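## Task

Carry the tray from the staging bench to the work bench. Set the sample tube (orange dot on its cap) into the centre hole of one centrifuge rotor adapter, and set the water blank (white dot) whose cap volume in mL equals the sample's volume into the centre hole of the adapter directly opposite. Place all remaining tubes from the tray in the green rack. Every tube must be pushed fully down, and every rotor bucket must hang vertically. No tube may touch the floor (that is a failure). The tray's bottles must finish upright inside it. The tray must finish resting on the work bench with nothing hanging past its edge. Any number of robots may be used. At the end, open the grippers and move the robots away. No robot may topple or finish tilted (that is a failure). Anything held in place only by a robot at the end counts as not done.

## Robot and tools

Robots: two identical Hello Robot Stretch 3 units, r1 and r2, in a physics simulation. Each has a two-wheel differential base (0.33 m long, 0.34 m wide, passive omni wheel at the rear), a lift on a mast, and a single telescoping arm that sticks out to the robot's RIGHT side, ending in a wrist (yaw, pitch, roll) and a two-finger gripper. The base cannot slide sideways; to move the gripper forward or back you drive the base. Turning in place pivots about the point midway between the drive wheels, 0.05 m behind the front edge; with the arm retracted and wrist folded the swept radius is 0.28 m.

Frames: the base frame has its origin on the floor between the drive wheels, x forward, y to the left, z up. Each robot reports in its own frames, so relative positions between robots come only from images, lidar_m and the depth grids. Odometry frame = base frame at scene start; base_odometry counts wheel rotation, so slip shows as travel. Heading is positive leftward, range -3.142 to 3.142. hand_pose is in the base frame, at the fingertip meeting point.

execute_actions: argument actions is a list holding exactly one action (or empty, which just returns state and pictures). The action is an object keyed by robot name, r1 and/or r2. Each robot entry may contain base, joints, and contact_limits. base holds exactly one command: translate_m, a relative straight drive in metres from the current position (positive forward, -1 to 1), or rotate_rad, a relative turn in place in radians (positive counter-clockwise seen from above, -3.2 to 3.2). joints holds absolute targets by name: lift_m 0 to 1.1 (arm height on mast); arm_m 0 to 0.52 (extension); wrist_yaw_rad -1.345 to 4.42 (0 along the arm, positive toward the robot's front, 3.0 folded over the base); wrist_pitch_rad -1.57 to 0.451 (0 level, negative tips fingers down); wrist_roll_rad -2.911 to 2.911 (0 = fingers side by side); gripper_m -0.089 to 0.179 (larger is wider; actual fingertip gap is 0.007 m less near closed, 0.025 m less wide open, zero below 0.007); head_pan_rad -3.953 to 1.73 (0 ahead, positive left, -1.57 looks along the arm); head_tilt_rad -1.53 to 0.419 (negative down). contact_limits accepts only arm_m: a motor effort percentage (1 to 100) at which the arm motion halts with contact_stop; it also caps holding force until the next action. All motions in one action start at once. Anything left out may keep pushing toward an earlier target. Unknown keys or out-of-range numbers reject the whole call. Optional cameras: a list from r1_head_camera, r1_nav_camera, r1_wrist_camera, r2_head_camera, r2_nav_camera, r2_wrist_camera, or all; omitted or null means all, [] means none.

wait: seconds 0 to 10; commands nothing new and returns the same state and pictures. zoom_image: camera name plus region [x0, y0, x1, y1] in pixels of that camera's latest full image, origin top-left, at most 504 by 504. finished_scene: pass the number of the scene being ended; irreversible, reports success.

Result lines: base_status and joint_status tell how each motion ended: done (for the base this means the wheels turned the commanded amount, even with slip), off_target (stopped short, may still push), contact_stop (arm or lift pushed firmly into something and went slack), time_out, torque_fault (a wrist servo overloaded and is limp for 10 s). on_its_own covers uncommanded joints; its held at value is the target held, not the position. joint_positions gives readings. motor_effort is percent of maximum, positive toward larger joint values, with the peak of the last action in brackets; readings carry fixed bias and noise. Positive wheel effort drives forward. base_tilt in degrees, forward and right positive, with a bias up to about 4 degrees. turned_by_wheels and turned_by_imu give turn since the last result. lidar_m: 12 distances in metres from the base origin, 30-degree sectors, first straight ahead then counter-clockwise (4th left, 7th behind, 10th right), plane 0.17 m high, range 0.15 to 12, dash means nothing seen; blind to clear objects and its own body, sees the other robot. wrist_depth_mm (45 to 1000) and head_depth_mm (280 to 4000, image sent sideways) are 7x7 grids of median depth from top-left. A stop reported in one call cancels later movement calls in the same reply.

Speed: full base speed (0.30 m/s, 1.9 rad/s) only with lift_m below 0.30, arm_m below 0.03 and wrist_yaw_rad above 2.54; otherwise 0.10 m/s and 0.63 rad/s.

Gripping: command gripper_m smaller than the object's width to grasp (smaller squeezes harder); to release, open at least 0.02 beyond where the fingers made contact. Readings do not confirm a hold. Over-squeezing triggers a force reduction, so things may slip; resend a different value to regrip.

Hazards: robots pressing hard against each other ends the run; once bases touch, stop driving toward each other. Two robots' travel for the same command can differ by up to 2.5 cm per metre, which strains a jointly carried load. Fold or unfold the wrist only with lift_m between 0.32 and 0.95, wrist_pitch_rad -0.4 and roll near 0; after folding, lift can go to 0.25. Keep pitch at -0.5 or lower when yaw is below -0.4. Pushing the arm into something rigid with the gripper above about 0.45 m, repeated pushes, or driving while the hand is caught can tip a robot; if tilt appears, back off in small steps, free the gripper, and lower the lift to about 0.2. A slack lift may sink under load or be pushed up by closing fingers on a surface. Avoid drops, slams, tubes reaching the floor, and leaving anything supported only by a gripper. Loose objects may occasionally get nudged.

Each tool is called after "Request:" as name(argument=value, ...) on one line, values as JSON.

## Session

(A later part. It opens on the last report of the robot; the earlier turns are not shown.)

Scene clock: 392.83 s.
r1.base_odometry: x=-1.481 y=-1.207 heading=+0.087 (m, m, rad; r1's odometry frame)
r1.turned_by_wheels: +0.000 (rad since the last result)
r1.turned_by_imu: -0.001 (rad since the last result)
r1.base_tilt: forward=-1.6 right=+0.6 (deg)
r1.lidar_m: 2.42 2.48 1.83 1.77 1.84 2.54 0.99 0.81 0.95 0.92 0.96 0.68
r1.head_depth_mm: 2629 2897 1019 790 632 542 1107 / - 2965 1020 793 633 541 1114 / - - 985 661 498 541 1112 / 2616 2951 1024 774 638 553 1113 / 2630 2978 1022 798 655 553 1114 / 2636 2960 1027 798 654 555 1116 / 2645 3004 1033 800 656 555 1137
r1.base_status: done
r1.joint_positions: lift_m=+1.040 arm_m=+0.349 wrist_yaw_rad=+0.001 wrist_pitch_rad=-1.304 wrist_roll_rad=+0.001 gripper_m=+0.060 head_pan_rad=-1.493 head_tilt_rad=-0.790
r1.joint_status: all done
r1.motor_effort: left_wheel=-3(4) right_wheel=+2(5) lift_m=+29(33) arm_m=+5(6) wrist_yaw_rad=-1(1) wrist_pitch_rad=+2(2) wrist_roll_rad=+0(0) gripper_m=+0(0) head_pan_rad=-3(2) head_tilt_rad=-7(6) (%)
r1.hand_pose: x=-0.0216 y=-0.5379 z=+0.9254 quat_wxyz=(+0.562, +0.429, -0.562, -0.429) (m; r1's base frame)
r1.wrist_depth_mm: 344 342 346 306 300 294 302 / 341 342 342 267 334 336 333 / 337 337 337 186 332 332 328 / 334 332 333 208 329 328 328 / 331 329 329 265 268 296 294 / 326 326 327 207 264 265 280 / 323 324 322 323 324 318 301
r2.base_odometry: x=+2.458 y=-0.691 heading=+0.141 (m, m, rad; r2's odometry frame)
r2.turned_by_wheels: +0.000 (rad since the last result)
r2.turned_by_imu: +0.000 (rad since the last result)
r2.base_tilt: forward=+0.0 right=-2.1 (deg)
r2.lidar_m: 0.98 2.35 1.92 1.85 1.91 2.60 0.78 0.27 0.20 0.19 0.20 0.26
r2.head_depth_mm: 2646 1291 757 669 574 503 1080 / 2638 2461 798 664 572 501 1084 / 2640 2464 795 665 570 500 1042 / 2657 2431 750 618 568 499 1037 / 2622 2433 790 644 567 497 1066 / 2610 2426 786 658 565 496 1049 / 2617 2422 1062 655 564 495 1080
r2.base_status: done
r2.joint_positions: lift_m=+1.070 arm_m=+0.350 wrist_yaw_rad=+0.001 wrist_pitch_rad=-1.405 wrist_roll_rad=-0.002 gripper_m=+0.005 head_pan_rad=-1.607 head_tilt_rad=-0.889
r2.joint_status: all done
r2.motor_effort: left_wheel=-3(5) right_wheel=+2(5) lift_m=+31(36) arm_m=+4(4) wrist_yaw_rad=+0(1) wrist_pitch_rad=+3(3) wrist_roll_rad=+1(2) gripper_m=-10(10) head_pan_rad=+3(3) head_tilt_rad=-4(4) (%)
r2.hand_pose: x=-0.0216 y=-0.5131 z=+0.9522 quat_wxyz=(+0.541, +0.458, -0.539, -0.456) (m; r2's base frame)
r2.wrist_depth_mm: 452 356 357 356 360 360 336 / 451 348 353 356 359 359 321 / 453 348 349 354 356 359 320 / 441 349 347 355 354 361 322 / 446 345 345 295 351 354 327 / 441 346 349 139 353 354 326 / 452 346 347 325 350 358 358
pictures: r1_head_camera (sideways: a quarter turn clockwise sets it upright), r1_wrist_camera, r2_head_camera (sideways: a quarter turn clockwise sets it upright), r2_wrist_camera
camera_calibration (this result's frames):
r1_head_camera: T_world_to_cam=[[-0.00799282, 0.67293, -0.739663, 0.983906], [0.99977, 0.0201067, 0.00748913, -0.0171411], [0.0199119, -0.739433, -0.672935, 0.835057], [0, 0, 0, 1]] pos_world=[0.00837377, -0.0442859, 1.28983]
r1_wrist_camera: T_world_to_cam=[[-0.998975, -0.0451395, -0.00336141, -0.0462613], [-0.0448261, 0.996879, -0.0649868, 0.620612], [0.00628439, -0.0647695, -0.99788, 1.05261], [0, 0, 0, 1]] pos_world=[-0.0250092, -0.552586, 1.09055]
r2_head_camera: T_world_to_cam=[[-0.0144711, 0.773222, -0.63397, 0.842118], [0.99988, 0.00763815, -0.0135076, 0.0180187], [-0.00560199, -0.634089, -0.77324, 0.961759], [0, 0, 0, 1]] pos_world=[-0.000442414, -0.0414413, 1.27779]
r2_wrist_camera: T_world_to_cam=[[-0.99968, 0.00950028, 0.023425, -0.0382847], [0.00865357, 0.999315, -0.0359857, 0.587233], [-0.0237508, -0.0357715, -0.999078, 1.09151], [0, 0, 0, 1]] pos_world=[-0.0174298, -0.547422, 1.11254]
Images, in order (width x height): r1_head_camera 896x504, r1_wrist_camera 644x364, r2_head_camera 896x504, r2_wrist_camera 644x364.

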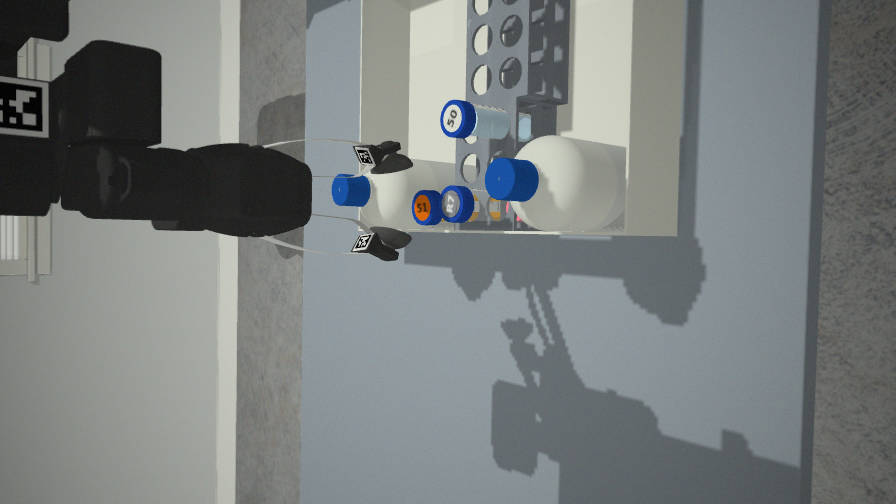

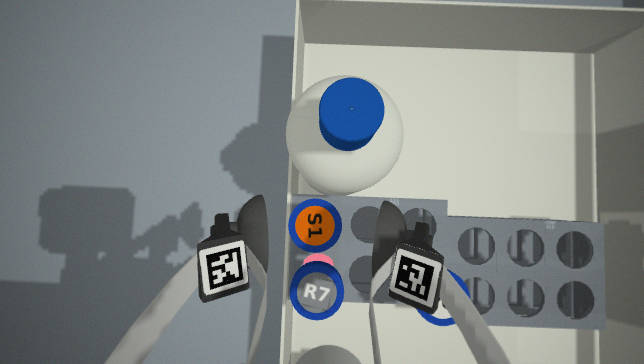

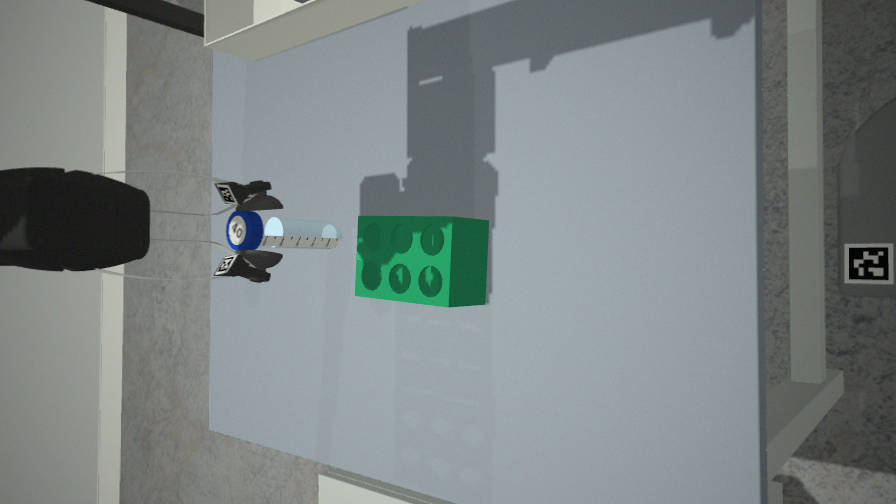

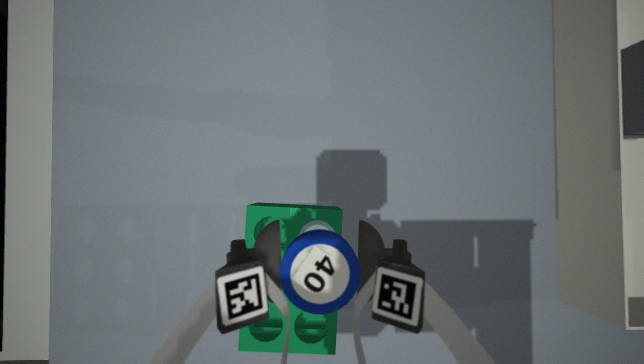

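Request:
execute_actions(actions=[{"r2":{"joints":{"lift_m":1.03}},"r1":{"base":{"translate_m":0.005},"joints":{"lift_m":0.985}}}], cameras=["r2_head_camera","r1_wrist_camera"])

Request:
execute_actions(actions=[{"r2":{"joints":{"lift_m":0.988}},"r1":{"joints":{"gripper_m":0.0}}}], cameras=["r2_head_camera","r1_wrist_camera"])

Request:
execute_actions(actions=[{"r2":{"joints":{"gripper_m":0.06}},"r1":{"joints":{"lift_m":1.097}}}], cameras=["r2_head_camera","r1_head_camera"])

Scene clock: 398.70 s.
r1.base_odometry: x=-1.476 y=-1.207 heading=+0.087 (m, m, rad; r1's odometry frame)
r1.turned_by_wheels: +0.000 (rad since the last result)
r1.turned_by_imu: -0.001 (rad since the last result)
r1.base_tilt: forward=-1.8 right=+0.7 (deg)
r1.lidar_m: 2.41 2.49 1.83 1.77 1.84 2.54 0.99 0.82 0.95 0.92 0.96 0.67
r1.head_depth_mm: 2475 2991 1019 791 632 540 1107 / 2493 - 1022 791 633 541 1108 / 2512 - 817 660 497 541 1109 / 2617 2944 1024 762 638 554 1116 / 2637 2939 1025 801 654 554 1112 / 2644 2964 1026 801 655 554 1117 / 2648 3027 1028 799 656 554 1135
r1.base_status: done
r1.joint_positions: lift_m=+0.985 arm_m=+0.349 wrist_yaw_rad=+0.001 wrist_pitch_rad=-1.304 wrist_roll_rad=+0.001 gripper_m=+0.060 head_pan_rad=-1.493 head_tilt_rad=-0.790
r1.joint_status: all done
r1.motor_effort: left_wheel=-3(4) right_wheel=+1(6) lift_m=+29(32) arm_m=+5(5) wrist_yaw_rad=-1(1) wrist_pitch_rad=+2(2) wrist_roll_rad=-1(1) gripper_m=-1(0) head_pan_rad=-3(3) head_tilt_rad=-6(6) (%)
r1.hand_pose: x=-0.0216 y=-0.5379 z=+0.8704 quat_wxyz=(+0.562, +0.429, -0.562, -0.429) (m; r1's base frame)
r1.wrist_depth_mm: 288 286 289 271 266 283 281 / 284 287 282 134 99 280 280 / 281 282 281 135 135 277 276 / 279 276 277 197 274 275 274 / 275 275 274 152 245 213 239 / 272 274 270 196 238 209 209 / 270 269 269 148 265 148 207
r2.base_odometry: x=+2.458 y=-0.691 heading=+0.141 (m, m, rad; r2's odometry frame)
r2.turned_by_wheels: +0.000 (rad since the last result)
r2.turned_by_imu: +0.000 (rad since the last result)
r2.base_tilt: forward=+0.0 right=-2.0 (deg)
r2.lidar_m: 0.98 2.35 1.93 1.85 1.91 2.60 0.78 0.27 0.20 0.19 0.20 0.26
r2.head_depth_mm: 2662 1314 757 667 573 501 1079 / 2674 2471 797 665 572 502 1081 / 2624 2397 784 664 570 499 1040 / 2616 2357 682 618 568 498 1040 / 2596 2431 789 643 568 497 1067 / 2625 2434 786 657 565 496 1051 / 2623 2434 1067 656 565 495 1082
r2.base_status: not commanded
r2.joint_positions: lift_m=+1.030 arm_m=+0.350 wrist_yaw_rad=+0.001 wrist_pitch_rad=-1.405 wrist_roll_rad=-0.002 gripper_m=+0.005 head_pan_rad=-1.607 head_tilt_rad=-0.889
r2.joint_status: all done
r2.motor_effort: left_wheel=-4(3) right_wheel=+1(1) lift_m=+31(32) arm_m=+4(4) wrist_yaw_rad=-1(1) wrist_pitch_rad=+3(3) wrist_roll_rad=+1(1) gripper_m=-10(10) head_pan_rad=+3(3) head_tilt_rad=-5(3) (%)
r2.hand_pose: x=-0.0216 y=-0.5131 z=+0.9122 quat_wxyz=(+0.541, +0.458, -0.539, -0.456) (m; r2's base frame)
r2.wrist_depth_mm: 311 313 313 314 319 316 308 / 308 313 313 317 320 319 304 / 309 310 309 317 318 323 305 / 307 311 314 313 315 315 311 / 306 309 308 252 314 316 309 / 305 309 310 138 314 317 312 / 304 304 276 264 311 315 318
pictures: r1_wrist_camera, r2_head_camera (sideways: a quarter turn clockwise sets it upright)
camera_calibration (this result's frames):
r1_wrist_camera: T_world_to_cam=[[-0.998975, -0.0451396, -0.00336139, -0.0464462], [-0.0448262, 0.996879, -0.0649868, 0.617038], [0.00628437, -0.0647695, -0.99788, 0.997722], [0, 0, 0, 1]] pos_world=[-0.0250092, -0.552587, 1.03555]
r2_head_camera: T_world_to_cam=[[-0.0144712, 0.773222, -0.63397, 0.842118], [0.99988, 0.00763827, -0.0135076, 0.0180187], [-0.00560192, -0.634089, -0.77324, 0.961758], [0, 0, 0, 1]] pos_world=[-0.000442409, -0.0414413, 1.27779]
Images, in order (width x height): r1_wrist_camera 644x364, r2_head_camera 896x504.

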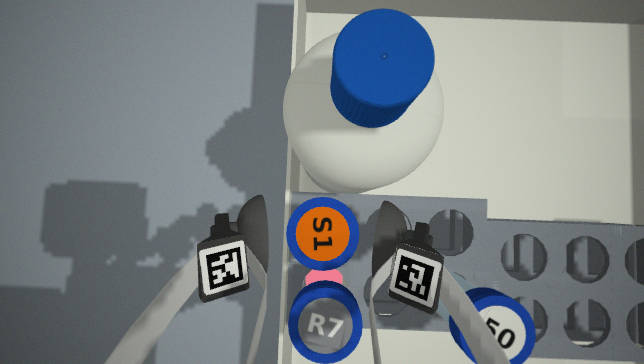

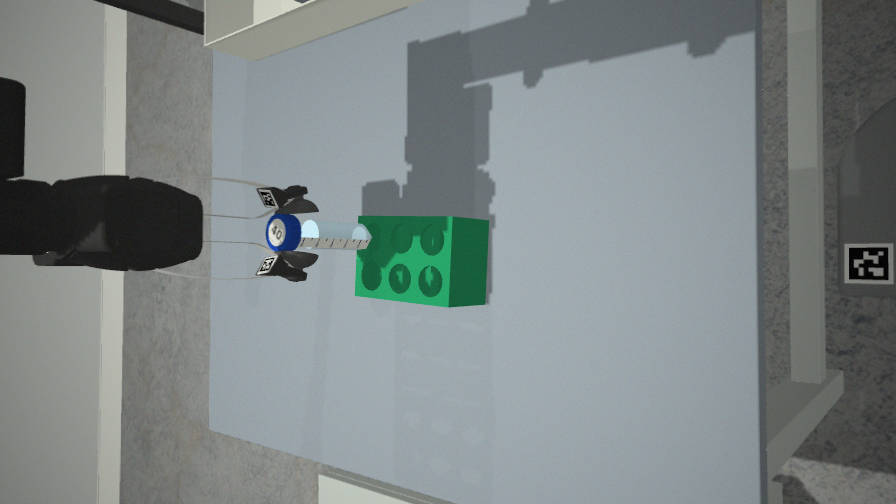

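Scene clock: 399.90 s.
r1.base_odometry: x=-1.476 y=-1.207 heading=+0.087 (m, m, rad; r1's odometry frame)
r1.turned_by_wheels: +0.000 (rad since the last result)
r1.turned_by_imu: +0.000 (rad since the last result)
r1.base_tilt: forward=-1.7 right=+0.5 (deg)
r1.lidar_m: 2.42 2.49 1.83 1.77 1.84 2.53 0.99 0.82 0.96 0.92 0.96 0.67
r1.head_depth_mm: 2482 2974 1023 792 632 541 1110 / 2517 - 1024 792 633 540 1110 / 2507 - 880 660 498 541 1115 / 2613 2960 1025 772 636 553 1113 / 2596 2963 1025 798 656 553 1114 / 2644 2994 1027 800 656 554 1115 / 2645 2980 1029 801 655 555 1134
r1.base_status: not commanded
r1.joint_positions: lift_m=+0.985 arm_m=+0.349 wrist_yaw_rad=+0.001 wrist_pitch_rad=-1.304 wrist_roll_rad=+0.001 gripper_m=+0.001 head_pan_rad=-1.493 head_tilt_rad=-0.790
r1.joint_status: all done
r1.motor_effort: left_wheel=-3(3) right_wheel=+1(1) lift_m=+29(29) arm_m=+4(5) wrist_yaw_rad=-1(1) wrist_pitch_rad=+2(2) wrist_roll_rad=-1(0) gripper_m=-13(86) head_pan_rad=-3(3) head_tilt_rad=-6(7) (%)
r1.hand_pose: x=-0.0216 y=-0.5379 z=+0.8704 quat_wxyz=(+0.562, +0.429, -0.562, -0.429) (m; r1's base frame)
r1.wrist_depth_mm: 288 286 287 272 266 282 279 / 284 283 287 134 98 281 278 / 281 279 279 134 134 277 275 / 278 278 278 182 274 276 274 / 275 276 275 149 243 213 240 / 272 273 271 196 210 209 210 / 270 269 270 148 265 147 207
r2.base_odometry: x=+2.458 y=-0.691 heading=+0.141 (m, m, rad; r2's odometry frame)
r2.turned_by_wheels: +0.000 (rad since the last result)
r2.turned_by_imu: +0.000 (rad since the last result)
r2.base_tilt: forward=-0.1 right=-2.0 (deg)
r2.lidar_m: 0.98 2.35 1.92 1.85 1.91 2.59 0.78 0.27 0.20 0.19 0.20 0.26
r2.head_depth_mm: 2705 1852 759 667 573 502 1075 / 2759 2463 798 666 572 501 1083 / - 2464 797 663 568 500 1042 / 2614 2422 771 618 569 498 1038 / 2651 2449 790 644 568 498 1070 / 2629 2435 786 657 565 497 1050 / 2620 2395 1065 657 565 494 1078
r2.base_status: not commanded
r2.joint_positions: lift_m=+0.988 arm_m=+0.350 wrist_yaw_rad=+0.001 wrist_pitch_rad=-1.405 wrist_roll_rad=-0.002 gripper_m=+0.005 head_pan_rad=-1.607 head_tilt_rad=-0.889
r2.joint_status: all done
r2.motor_effort: left_wheel=-3(3) right_wheel=+2(2) lift_m=+31(30) arm_m=+4(4) wrist_yaw_rad=+0(0) wrist_pitch_rad=+3(3) wrist_roll_rad=+1(1) gripper_m=-10(10) head_pan_rad=+4(3) head_tilt_rad=-4(4) (%)
r2.hand_pose: x=-0.0216 y=-0.5131 z=+0.8702 quat_wxyz=(+0.541, +0.458, -0.539, -0.456) (m; r2's base frame)
r2.wrist_depth_mm: 266 269 274 275 276 279 281 / 266 271 276 272 277 277 281 / 267 267 267 272 277 277 279 / 267 268 271 272 273 277 277 / 263 267 271 212 273 275 273 / 265 268 268 139 274 276 278 / 265 265 209 211 271 274 274
pictures: r1_wrist_camera, r2_head_camera (sideways: a quarter turn clockwise sets it upright)
camera_calibration (this result's frames):
r1_wrist_camera: T_world_to_cam=[[-0.998975, -0.0451406, -0.00336147, -0.0464467], [-0.0448272, 0.996879, -0.0649867, 0.617038], [0.00628452, -0.0647694, -0.99788, 0.997719], [0, 0, 0, 1]] pos_world=[-0.0250092, -0.552587, 1.03555]
r2_head_camera: T_world_to_cam=[[-0.0144712, 0.773222, -0.63397, 0.842118], [0.99988, 0.00763827, -0.0135076, 0.0180187], [-0.00560192, -0.634089, -0.77324, 0.961758], [0, 0, 0, 1]] pos_world=[-0.000442409, -0.0414413, 1.27779]
Images, in order (width x height): r1_wrist_camera 644x364, r2_head_camera 896x504.

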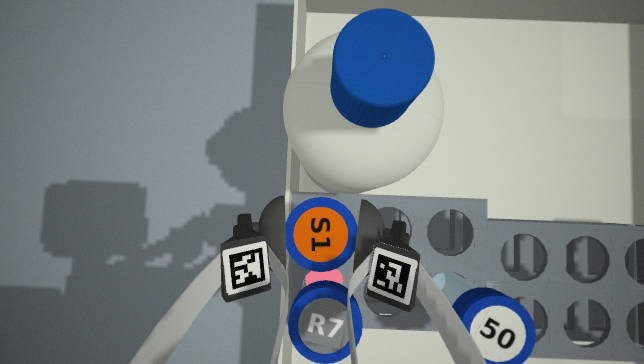

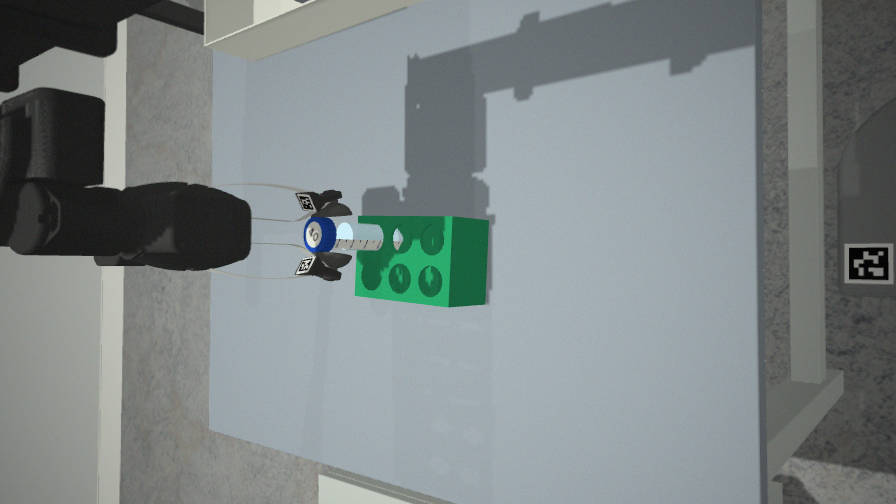

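Scene clock: 401.77 s.
r1.base_odometry: x=-1.476 y=-1.207 heading=+0.087 (m, m, rad; r1's odometry frame)
r1.turned_by_wheels: +0.000 (rad since the last result)
r1.turned_by_imu: +0.000 (rad since the last result)
r1.base_tilt: forward=-1.6 right=+0.7 (deg)
r1.lidar_m: 2.41 2.49 1.83 1.77 1.84 2.54 0.99 0.82 0.95 0.92 0.96 0.67
r1.head_depth_mm: 2612 2880 1023 792 633 540 1111 / 2605 2943 1019 793 632 541 1110 / - - 882 661 498 540 1115 / 2621 2943 1026 775 636 553 1111 / 2653 2964 1027 799 654 553 1116 / 2629 3017 1028 800 655 554 1112 / 2662 2986 1024 803 655 555 1138
r1.base_status: not commanded
r1.joint_positions: lift_m=+1.097 arm_m=+0.349 wrist_yaw_rad=+0.001 wrist_pitch_rad=-1.304 wrist_roll_rad=+0.001 gripper_m=+0.001 head_pan_rad=-1.493 head_tilt_rad=-0.790
r1.joint_status: all done
r1.motor_effort: left_wheel=-3(3) right_wheel=+1(1) lift_m=+42(45) arm_m=+5(5) wrist_yaw_rad=-1(1) wrist_pitch_rad=+2(2) wrist_roll_rad=-1(1) gripper_m=-12(13) head_pan_rad=-2(3) head_tilt_rad=-6(6) (%)
r1.hand_pose: x=-0.0216 y=-0.5379 z=+0.9819 quat_wxyz=(+0.562, +0.429, -0.562, -0.429) (m; r1's base frame)
r1.wrist_depth_mm: 404 402 401 401 402 401 398 / 400 399 396 395 393 392 374 / 395 395 393 249 387 389 368 / 389 390 390 256 383 387 366 / 384 388 386 149 326 340 349 / 382 378 381 323 374 321 344 / 379 381 378 334 374 370 358
r2.base_odometry: x=+2.458 y=-0.691 heading=+0.141 (m, m, rad; r2's odometry frame)
r2.turned_by_wheels: +0.000 (rad since the last result)
r2.turned_by_imu: +0.000 (rad since the last result)
r2.base_tilt: forward=-0.1 right=-2.0 (deg)
r2.lidar_m: 0.98 2.35 1.93 1.85 1.92 2.60 0.78 0.27 0.20 0.19 0.20 0.26
r2.head_depth_mm: 2699 1850 757 669 573 502 1074 / 2751 2476 798 666 571 500 1081 / - 2460 796 664 570 500 1042 / 2647 2403 759 618 570 499 1043 / 2604 2458 788 646 566 496 1065 / 2631 2418 785 657 565 498 1049 / 2597 2410 1066 655 564 495 1084
r2.base_status: not commanded
r2.joint_positions: lift_m=+0.988 arm_m=+0.350 wrist_yaw_rad=+0.001 wrist_pitch_rad=-1.405 wrist_roll_rad=-0.002 gripper_m=+0.060 head_pan_rad=-1.607 head_tilt_rad=-0.889
r2.joint_status: all done
r2.motor_effort: left_wheel=-3(3) right_wheel=+2(2) lift_m=+30(31) arm_m=+3(4) wrist_yaw_rad=-1(1) wrist_pitch_rad=+3(3) wrist_roll_rad=+1(1) gripper_m=+1(80) head_pan_rad=+3(3) head_tilt_rad=-3(4) (%)
r2.hand_pose: x=-0.0216 y=-0.5131 z=+0.8702 quat_wxyz=(+0.541, +0.458, -0.539, -0.456) (m; r2's base frame)
r2.wrist_depth_mm: 271 267 274 276 278 279 280 / 267 270 273 273 275 279 279 / 266 267 272 272 274 278 277 / 268 265 270 273 274 275 278 / 262 268 268 212 276 277 277 / 262 266 - 151 - 274 278 / 267 265 211 211 272 277 274
pictures: r1_head_camera (sideways: a quarter turn clockwise sets it upright), r2_head_camera (sideways: a quarter turn clockwise sets it upright)
camera_calibration (this result's frames):
r1_head_camera: T_world_to_cam=[[-0.00799283, 0.67293, -0.739663, 0.983906], [0.99977, 0.0201067, 0.00748912, -0.0171411], [0.0199119, -0.739433, -0.672936, 0.835058], [0, 0, 0, 1]] pos_world=[0.00837377, -0.0442859, 1.28983]
r2_head_camera: T_world_to_cam=[[-0.0144712, 0.773222, -0.63397, 0.842118], [0.99988, 0.00763827, -0.0135076, 0.0180187], [-0.00560192, -0.634089, -0.77324, 0.961758], [0, 0, 0, 1]] pos_world=[-0.000442409, -0.0414413, 1.27779]
Images, in order (width x height): r1_head_camera 896x504, r2_head_camera 896x504.

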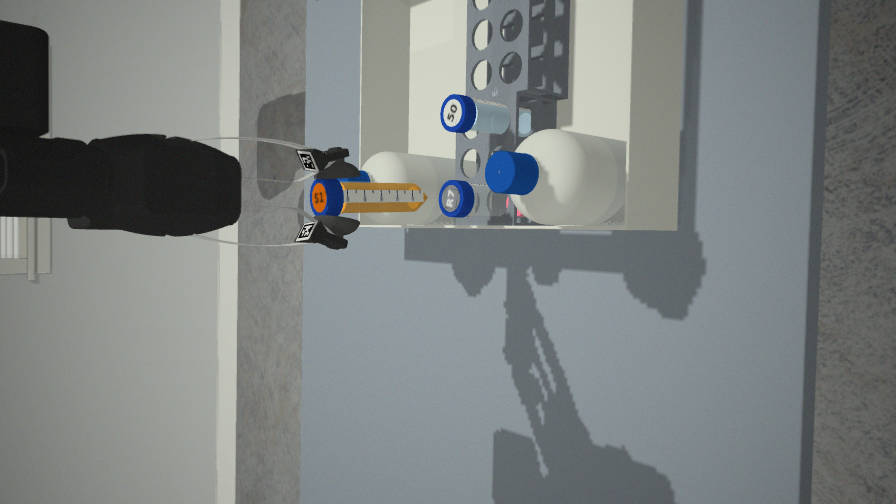

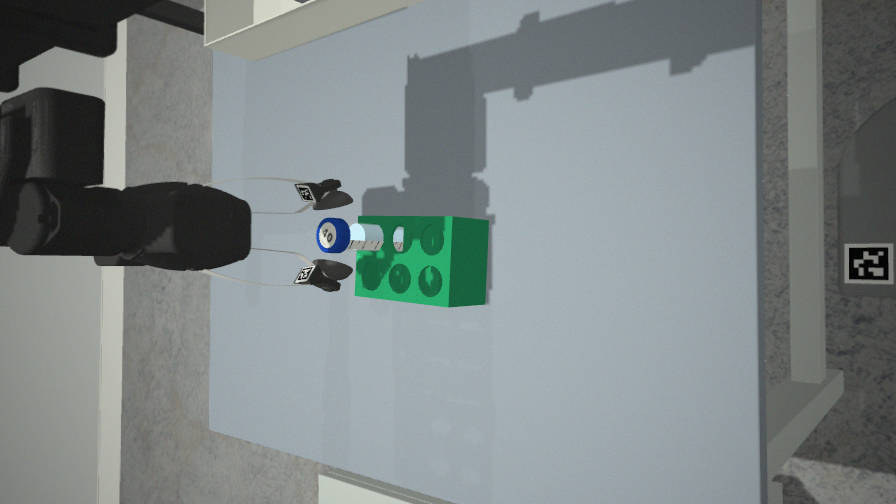

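Request:
execute_actions(actions=[{"r2":{"joints":{"lift_m":1.095}}}], cameras=[])

Request:
execute_actions(actions=[{"r2":{"joints":{"arm_m":0.0}},"r1":{"base":{"translate_m":-0.3}}}], cameras=[])

Request:
execute_actions(actions=[{"r2":{"base":{"translate_m":-0.55}},"r1":{"base":{"translate_m":-0.55},"joints":{"arm_m":0.3,"head_pan_rad":-2.2}}}], cameras=["r1_head_camera","r1_nav_camera"])

Scene clock: 410.73 s.
r1.base_odometry: x=-1.476 y=-1.207 heading=+0.087 (m, m, rad; r1's odometry frame)
r1.turned_by_wheels: +0.000 (rad since the last result)
r1.turned_by_imu: -0.001 (rad since the last result)
r1.base_tilt: forward=-1.5 right=+0.5 (deg)
r1.lidar_m: 2.41 2.49 1.83 1.77 1.85 2.54 1.00 0.82 0.95 0.92 0.96 0.67
r1.head_depth_mm: 2622 2902 1020 790 633 541 1111 / 2622 2918 1019 792 632 541 1113 / - - 882 661 498 541 1109 / 2586 2922 1027 775 636 553 1113 / 2625 2948 1024 799 654 554 1115 / 2637 2954 1030 800 654 554 1113 / 2657 2944 1029 802 656 555 1143
r1.base_status: not commanded
r1.joint_positions: lift_m=+1.097 arm_m=+0.349 wrist_yaw_rad=+0.001 wrist_pitch_rad=-1.304 wrist_roll_rad=+0.001 gripper_m=+0.001 head_pan_rad=-1.493 head_tilt_rad=-0.790
r1.joint_status: not commanded
r1.motor_effort: left_wheel=-2(2) right_wheel=+1(1) lift_m=+42(42) arm_m=+5(5) wrist_yaw_rad=-1(1) wrist_pitch_rad=+2(2) wrist_roll_rad=+0(0) gripper_m=-12(13) head_pan_rad=-3(2) head_tilt_rad=-7(6) (%)
r1.hand_pose: x=-0.0216 y=-0.5379 z=+0.9819 quat_wxyz=(+0.562, +0.429, -0.562, -0.429) (m; r1's base frame)
r1.wrist_depth_mm: 402 404 404 403 402 400 401 / 395 397 399 395 398 390 376 / 393 394 393 249 391 389 372 / 388 390 391 255 381 385 371 / 390 385 388 149 323 339 344 / 383 380 381 319 373 321 345 / 379 381 380 334 373 376 355
r2.base_odometry: x=+2.458 y=-0.691 heading=+0.141 (m, m, rad; r2's odometry frame)
r2.turned_by_wheels: +0.000 (rad since the last result)
r2.turned_by_imu: +0.000 (rad since the last result)
r2.base_tilt: forward=+0.0 right=-2.1 (deg)
r2.lidar_m: 0.98 2.35 1.92 1.85 1.92 2.60 0.78 0.27 0.20 0.19 0.20 0.26
r2.head_depth_mm: 2653 1314 757 669 573 502 1074 / 2640 2454 798 665 571 501 1082 / 2693 2549 796 662 570 500 1039 / 2738 2540 791 618 568 497 1039 / 2647 2453 789 644 567 497 1068 / 2633 2428 786 657 566 496 1051 / 2632 2407 1067 655 565 496 1080
r2.base_status: not commanded
r2.joint_positions: lift_m=+1.095 arm_m=+0.350 wrist_yaw_rad=+0.001 wrist_pitch_rad=-1.405 wrist_roll_rad=-0.002 gripper_m=+0.060 head_pan_rad=-1.607 head_tilt_rad=-0.889
r2.joint_status: all done
r2.motor_effort: left_wheel=-3(3) right_wheel=+2(1) lift_m=+45(47) arm_m=+4(4) wrist_yaw_rad=+0(0) wrist_pitch_rad=+3(3) wrist_roll_rad=+1(1) gripper_m=+1(1) head_pan_rad=+4(3) head_tilt_rad=-4(4) (%)
r2.hand_pose: x=-0.0216 y=-0.5131 z=+0.9768 quat_wxyz=(+0.541, +0.458, -0.539, -0.456) (m; r2's base frame)
r2.wrist_depth_mm: 574 382 380 381 385 385 384 / 572 371 378 380 386 382 339 / 569 376 375 376 384 386 336 / 580 372 375 380 381 384 359 / 581 374 369 315 377 381 359 / 568 373 - 368 - 387 357 / 575 368 370 375 379 378 383
pictures: none
No camera images: the call's "cameras" was empty. Leave "cameras" out to get every camera's image.

Scene clock: 414.80 s.
r1.base_odometry: x=-1.775 y=-1.233 heading=+0.087 (m, m, rad; r1's odometry frame)
r1.turned_by_wheels: +0.000 (rad since the last result)
r1.turned_by_imu: -0.001 (rad since the last result)
r1.base_tilt: forward=-1.8 right=+0.6 (deg)
r1.lidar_m: 2.72 2.49 1.84 1.77 1.85 2.53 0.89 0.54 0.95 0.92 0.95 0.96
r1.head_depth_mm: 2628 2905 1020 770 650 553 507 / 2598 2834 1021 796 653 552 1114 / - - 944 771 652 552 1109 / 2591 2934 1028 792 651 543 1116 / 2610 2984 1029 794 635 545 1112 / 2608 2961 1033 797 635 549 1111 / 2632 2974 1027 671 652 553 1114
r1.base_status: done
r1.joint_positions: lift_m=+1.097 arm_m=+0.349 wrist_yaw_rad=+0.001 wrist_pitch_rad=-1.304 wrist_roll_rad=+0.001 gripper_m=+0.001 head_pan_rad=-1.493 head_tilt_rad=-0.790
r1.joint_status: not commanded
r1.motor_effort: left_wheel=-2(6) right_wheel=+2(1) lift_m=+41(42) arm_m=+5(5) wrist_yaw_rad=-1(2) wrist_pitch_rad=+2(2) wrist_roll_rad=-1(0) gripper_m=-11(12) head_pan_rad=-3(3) head_tilt_rad=-7(7) (%)
r1.hand_pose: x=-0.0216 y=-0.5379 z=+0.9819 quat_wxyz=(+0.562, +0.429, -0.562, -0.429) (m; r1's base frame)
r1.wrist_depth_mm: 367 405 404 402 400 403 403 / 381 391 393 399 399 399 336 / 316 393 391 389 395 392 325 / 328 388 388 393 389 388 384 / 326 328 328 149 387 385 384 / 369 357 378 378 377 379 378 / 339 376 376 378 378 377 378
r2.base_odometry: x=+2.458 y=-0.691 heading=+0.141 (m, m, rad; r2's odometry frame)
r2.turned_by_wheels: +0.000 (rad since the last result)
r2.turned_by_imu: +0.000 (rad since the last result)
r2.base_tilt: forward=-0.1 right=-2.0 (deg)
r2.lidar_m: 0.98 2.34 1.92 1.85 1.92 2.60 0.78 0.27 0.20 0.19 0.20 0.26
r2.head_depth_mm: - - - 653 - 501 1076 / - - - - - 492 1085 / - - - - - 491 1044 / 2648 2542 773 - - 491 1040 / 2645 2444 790 645 568 498 1066 / 2645 2445 786 658 565 496 1049 / 2621 2424 1063 656 564 495 1080
r2.base_status: not commanded
r2.joint_positions: lift_m=+1.095 arm_m=+0.001 wrist_yaw_rad=+0.001 wrist_pitch_rad=-1.404 wrist_roll_rad=-0.002 gripper_m=+0.060 head_pan_rad=-1.607 head_tilt_rad=-0.889
r2.joint_status: all done
r2.motor_effort: left_wheel=-3(3) right_wheel=+1(2) lift_m=+45(45) arm_m=-4(4) wrist_yaw_rad=-1(0) wrist_pitch_rad=+3(3) wrist_roll_rad=+2(1) gripper_m=+1(1) head_pan_rad=+3(3) head_tilt_rad=-5(4) (%)
r2.hand_pose: x=-0.0216 y=-0.1641 z=+0.9768 quat_wxyz=(+0.541, +0.458, -0.539, -0.456) (m; r2's base frame)
r2.wrist_depth_mm: 585 374 377 385 386 382 393 / 569 376 380 377 389 387 386 / 568 374 377 378 383 386 391 / - 372 374 382 387 386 393 / - - 377 374 384 - - / - - - - - - - / - - - - - - -
pictures: none
No camera images: the call's "cameras" was empty. Leave "cameras" out to get every camera's image.

Scene clock: 421.37 s.
r1.base_odometry: x=-2.323 y=-1.281 heading=+0.087 (m, m, rad; r1's odometry frame)
r1.turned_by_wheels: +0.000 (rad since the last result)
r1.turned_by_imu: -0.001 (rad since the last result)
r1.base_tilt: forward=-1.6 right=+0.5 (deg)
r1.lidar_m: 1.50 2.51 1.84 1.78 1.85 2.09 0.87 0.32 0.26 0.27 0.27 1.31
r1.head_depth_mm: 2126 2270 2315 729 746 1001 1170 / 2335 2550 985 791 662 790 1110 / 2508 1116 1008 806 619 669 853 / 922 1003 1017 799 613 676 698 / 828 927 977 807 694 763 701 / 768 856 911 775 874 814 1136 / 721 798 867 1025 943 1300 1177
r1.base_status: done
r1.joint_positions: lift_m=+1.097 arm_m=+0.300 wrist_yaw_rad=+0.001 wrist_pitch_rad=-1.304 wrist_roll_rad=+0.001 gripper_m=+0.001 head_pan_rad=-2.193 head_tilt_rad=-0.790
r1.joint_status: all done
r1.motor_effort: left_wheel=-2(8) right_wheel=+2(2) lift_m=+41(42) arm_m=-4(4) wrist_yaw_rad=-1(1) wrist_pitch_rad=+2(2) wrist_roll_rad=-1(0) gripper_m=-13(13) head_pan_rad=-2(30) head_tilt_rad=-7(6) (%)
r1.hand_pose: x=-0.0216 y=-0.4896 z=+0.9819 quat_wxyz=(+0.562, +0.429, -0.562, -0.429) (m; r1's base frame)
r1.wrist_depth_mm: 344 404 402 - 618 384 355 / 340 394 401 - 613 381 415 / 398 399 392 - 609 377 406 / 393 391 387 - 609 370 380 / 385 383 385 149 605 371 373 / 384 383 382 - 567 360 340 / 378 381 379 - 592 355 332
r2.base_odometry: x=+1.914 y=-0.768 heading=+0.141 (m, m, rad; r2's odometry frame)
r2.turned_by_wheels: +0.000 (rad since the last result)
r2.turned_by_imu: +0.000 (rad since the last result)
r2.base_tilt: forward=-0.1 right=-2.0 (deg)
r2.lidar_m: 0.74 2.64 1.91 1.84 1.91 2.59 2.43 0.28 0.20 0.20 0.20 0.28
r2.head_depth_mm: - - - 654 - 511 1075 / - - - - - 501 1081 / - - - - - 501 1041 / 2641 741 650 - - 499 1042 / 2631 2442 738 632 567 506 1067 / 2629 2419 739 627 566 506 1070 / 2643 2434 736 626 564 503 1063
r2.base_status: done
r2.joint_positions: lift_m=+1.095 arm_m=+0.001 wrist_yaw_rad=+0.001 wrist_pitch_rad=-1.404 wrist_roll_rad=-0.002 gripper_m=+0.060 head_pan_rad=-1.607 head_tilt_rad=-0.889
r2.joint_status: not commanded
r2.motor_effort: left_wheel=-3(10) right_wheel=+2(2) lift_m=+45(45) arm_m=-4(4) wrist_yaw_rad=+0(1) wrist_pitch_rad=+3(3) wrist_roll_rad=+1(1) gripper_m=+1(1) head_pan_rad=+3(3) head_tilt_rad=-4(3) (%)
r2.hand_pose: x=-0.0216 y=-0.1641 z=+0.9768 quat_wxyz=(+0.541, +0.458, -0.539, -0.456) (m; r2's base frame)
r2.wrist_depth_mm: 369 379 379 378 388 390 393 / 370 376 378 379 388 388 387 / 374 379 376 379 381 387 389 / 372 375 371 377 377 386 384 / - - - 376 - - - / - - - - - - - / - - - - - - -
pictures: r1_head_camera (sideways: a quarter turn clockwise sets it upright), r1_nav_camera (sideways: a quarter turn counterclockwise sets it upright)
camera_calibration (this result's frames):
r1_head_camera: T_world_to_cam=[[0.427217, 0.519986, -0.739662, 0.98125], [0.777841, -0.628417, 0.00748902, -0.0157872], [-0.460922, -0.578539, -0.672937, 0.837992], [0, 0, 0, 1]] pos_world=[-0.0206782, -0.0353459, 1.28983]
r1_nav_camera: T_world_to_cam=[[-0.379146, -0.580871, 0.720303, -0.898575], [-0.843469, 0.537067, -0.0108714, 0.0665477], [-0.380536, -0.611676, -0.693574, 0.856555], [0, 0, 0, 1]] pos_world=[0.0413908, -0.0337629, 1.24205]
Images, in order (width x height): r1_head_camera 896x504, r1_nav_camera 672x504.

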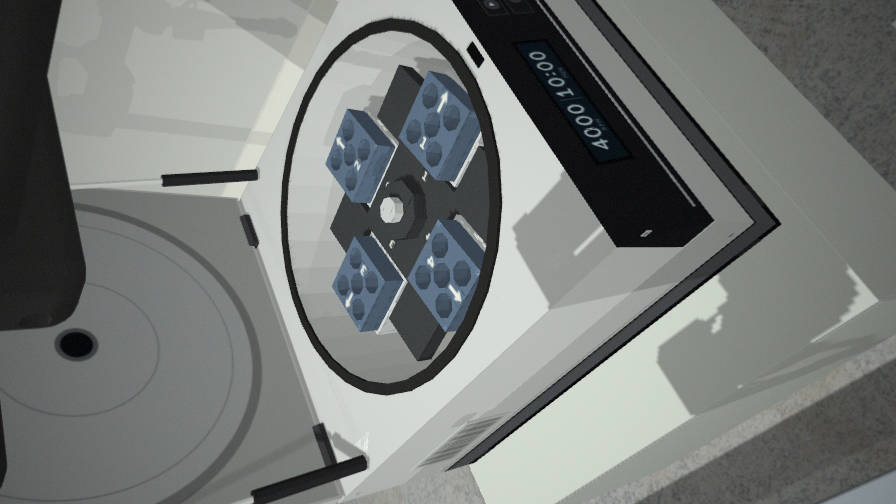

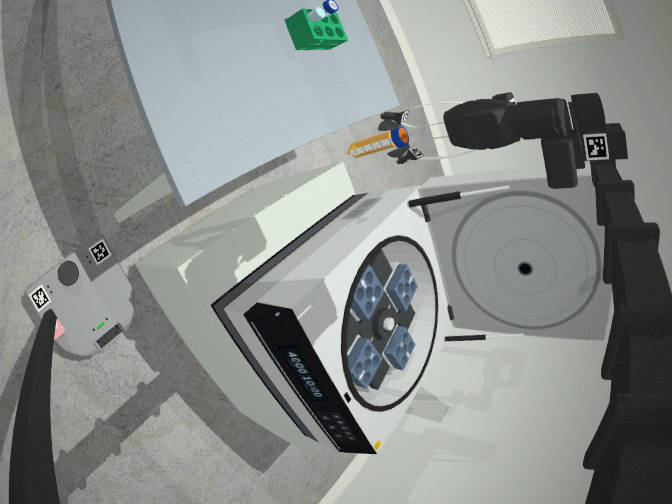

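Request:
execute_actions(actions=[{"r2":{"joints":{"arm_m":0.495}},"r1":{"base":{"translate_m":-0.35},"joints":{"arm_m":0.28,"head_pan_rad":-1.5}}}], cameras=["r1_head_camera","r1_wrist_camera","r2_wrist_camera"])

Scene clock: 433.30 s.
r1.base_odometry: x=-2.672 y=-1.311 heading=+0.087 (m, m, rad; r1's odometry frame)
r1.turned_by_wheels: +0.000 (rad since the last result)
r1.turned_by_imu: -0.001 (rad since the last result)
r1.base_tilt: forward=-1.7 right=+0.6 (deg)
r1.lidar_m: 1.85 2.51 1.84 1.78 1.85 1.72 1.66 0.32 0.24 0.23 0.24 0.33
r1.head_depth_mm: 706 771 861 820 656 515 549 / 708 774 873 802 660 516 554 / - - 877 755 673 517 557 / 686 781 877 823 665 517 562 / 701 794 901 756 598 518 566 / 2630 2944 2524 1972 945 731 651 / 2631 2936 2420 1262 1493 1357 701
r1.base_status: done
r1.joint_positions: lift_m=+1.097 arm_m=+0.280 wrist_yaw_rad=+0.001 wrist_pitch_rad=-1.304 wrist_roll_rad=+0.001 gripper_m=+0.001 head_pan_rad=-1.507 head_tilt_rad=-0.790
r1.joint_status: all done
r1.motor_effort: left_wheel=-2(7) right_wheel=+1(2) lift_m=+42(41) arm_m=-4(5) wrist_yaw_rad=-1(1) wrist_pitch_rad=+2(2) wrist_roll_rad=-1(0) gripper_m=-12(13) head_pan_rad=+3(32) head_tilt_rad=-5(7) (%)
r1.hand_pose: x=-0.0216 y=-0.4696 z=+0.9819 quat_wxyz=(+0.562, +0.429, -0.562, -0.429) (m; r1's base frame)
r1.wrist_depth_mm: - - 354 422 404 421 355 / - - 354 416 403 413 383 / - - 352 410 409 399 393 / - - 345 380 403 407 391 / - - 341 149 409 403 386 / - 783 334 395 376 412 343 / 566 - 332 332 381 353 331
r2.base_odometry: x=+1.914 y=-0.768 heading=+0.140 (m, m, rad; r2's odometry frame)
r2.turned_by_wheels: +0.000 (rad since the last result)
r2.turned_by_imu: +0.000 (rad since the last result)
r2.base_tilt: forward=+0.0 right=-2.1 (deg)
r2.lidar_m: 0.74 2.64 1.91 1.84 1.90 2.60 2.44 0.28 0.21 0.20 0.20 0.28
r2.head_depth_mm: 2642 2484 800 669 574 511 1078 / 2654 2497 797 667 571 510 1085 / 2649 2440 796 663 570 507 1044 / 2633 756 629 632 568 507 1041 / 2658 2436 736 631 567 506 1068 / 2647 2453 740 628 566 505 1070 / 2618 2415 736 626 563 503 1062
r2.base_status: not commanded
r2.joint_positions: lift_m=+1.095 arm_m=+0.495 wrist_yaw_rad=+0.000 wrist_pitch_rad=-1.404 wrist_roll_rad=-0.002 gripper_m=+0.060 head_pan_rad=-1.607 head_tilt_rad=-0.889
r2.joint_status: all done
r2.motor_effort: left_wheel=-2(3) right_wheel=+2(1) lift_m=+45(46) arm_m=+4(4) wrist_yaw_rad=+0(1) wrist_pitch_rad=+3(3) wrist_roll_rad=+1(1) gripper_m=+0(1) head_pan_rad=+3(2) head_tilt_rad=-4(5) (%)
r2.hand_pose: x=-0.0216 y=-0.6582 z=+0.9768 quat_wxyz=(+0.541, +0.457, -0.539, -0.457) (m; r2's base frame)
r2.wrist_depth_mm: 372 372 379 380 382 390 388 / 329 356 301 238 377 386 385 / 363 367 373 374 382 379 392 / 335 366 376 372 379 384 394 / 322 336 288 319 372 380 382 / 335 365 - 314 - 375 387 / 354 363 371 252 373 379 377
pictures: r1_head_camera (sideways: a quarter turn clockwise sets it upright), r1_wrist_camera, r2_wrist_camera
camera_calibration (this result's frames):
r1_head_camera: T_world_to_cam=[[0.00137782, 0.672982, -0.739657, 0.983841], [0.999953, 0.00618329, 0.00748861, -0.0171415], [0.00961321, -0.739633, -0.672942, 0.835129], [0, 0, 0, 1]] pos_world=[0.00775688, -0.0443131, 1.28983]
r1_wrist_camera: T_world_to_cam=[[-0.998975, -0.045141, -0.00336133, -0.0429895], [-0.0448276, 0.996879, -0.0649868, 0.556205], [0.00628441, -0.0647695, -0.99788, 1.11341], [0, 0, 0, 1]] pos_world=[-0.0250091, -0.484295, 1.14705]
r2_wrist_camera: T_world_to_cam=[[-0.999673, 0.0102973, 0.0234217, -0.0369686], [0.00944298, 0.999296, -0.0362968, 0.733401], [-0.023779, -0.0360637, -0.999067, 1.11066], [0, 0, 0, 1]] pos_world=[-0.0174716, -0.69245, 1.13711]
Images, in order (width x height): r1_head_camera 896x504, r1_wrist_camera 644x364, r2_wrist_camera 644x364.

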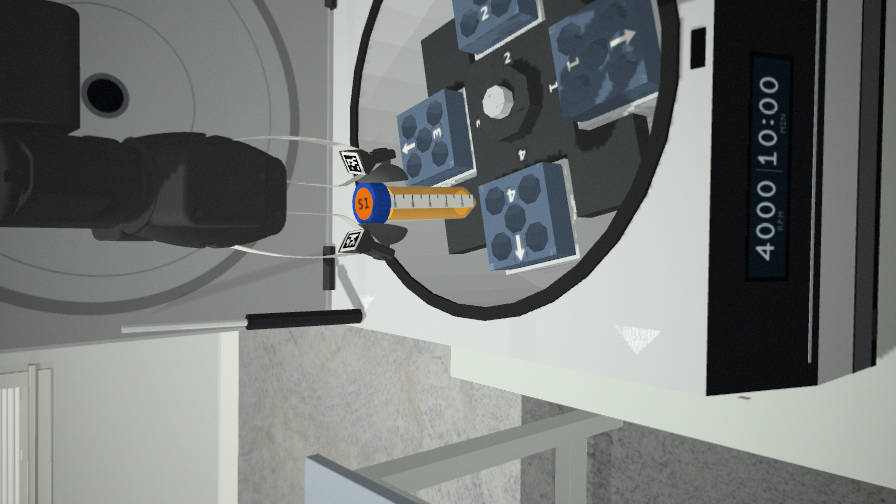

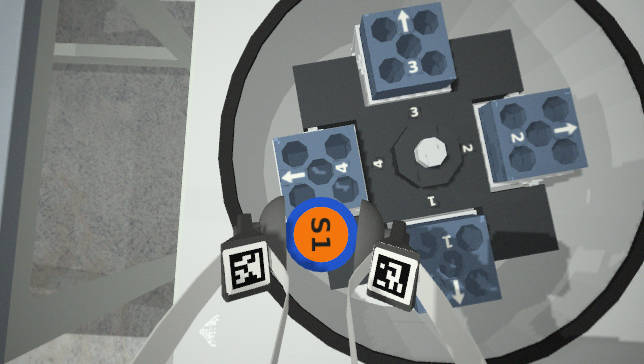

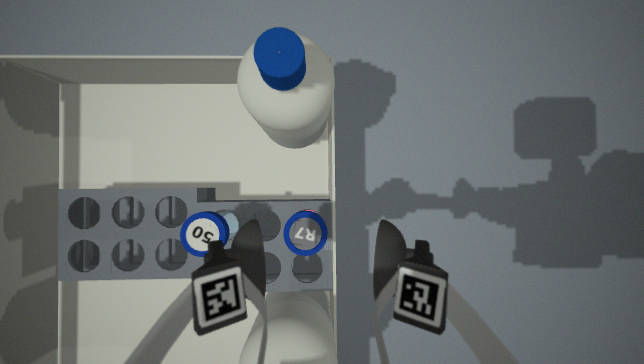

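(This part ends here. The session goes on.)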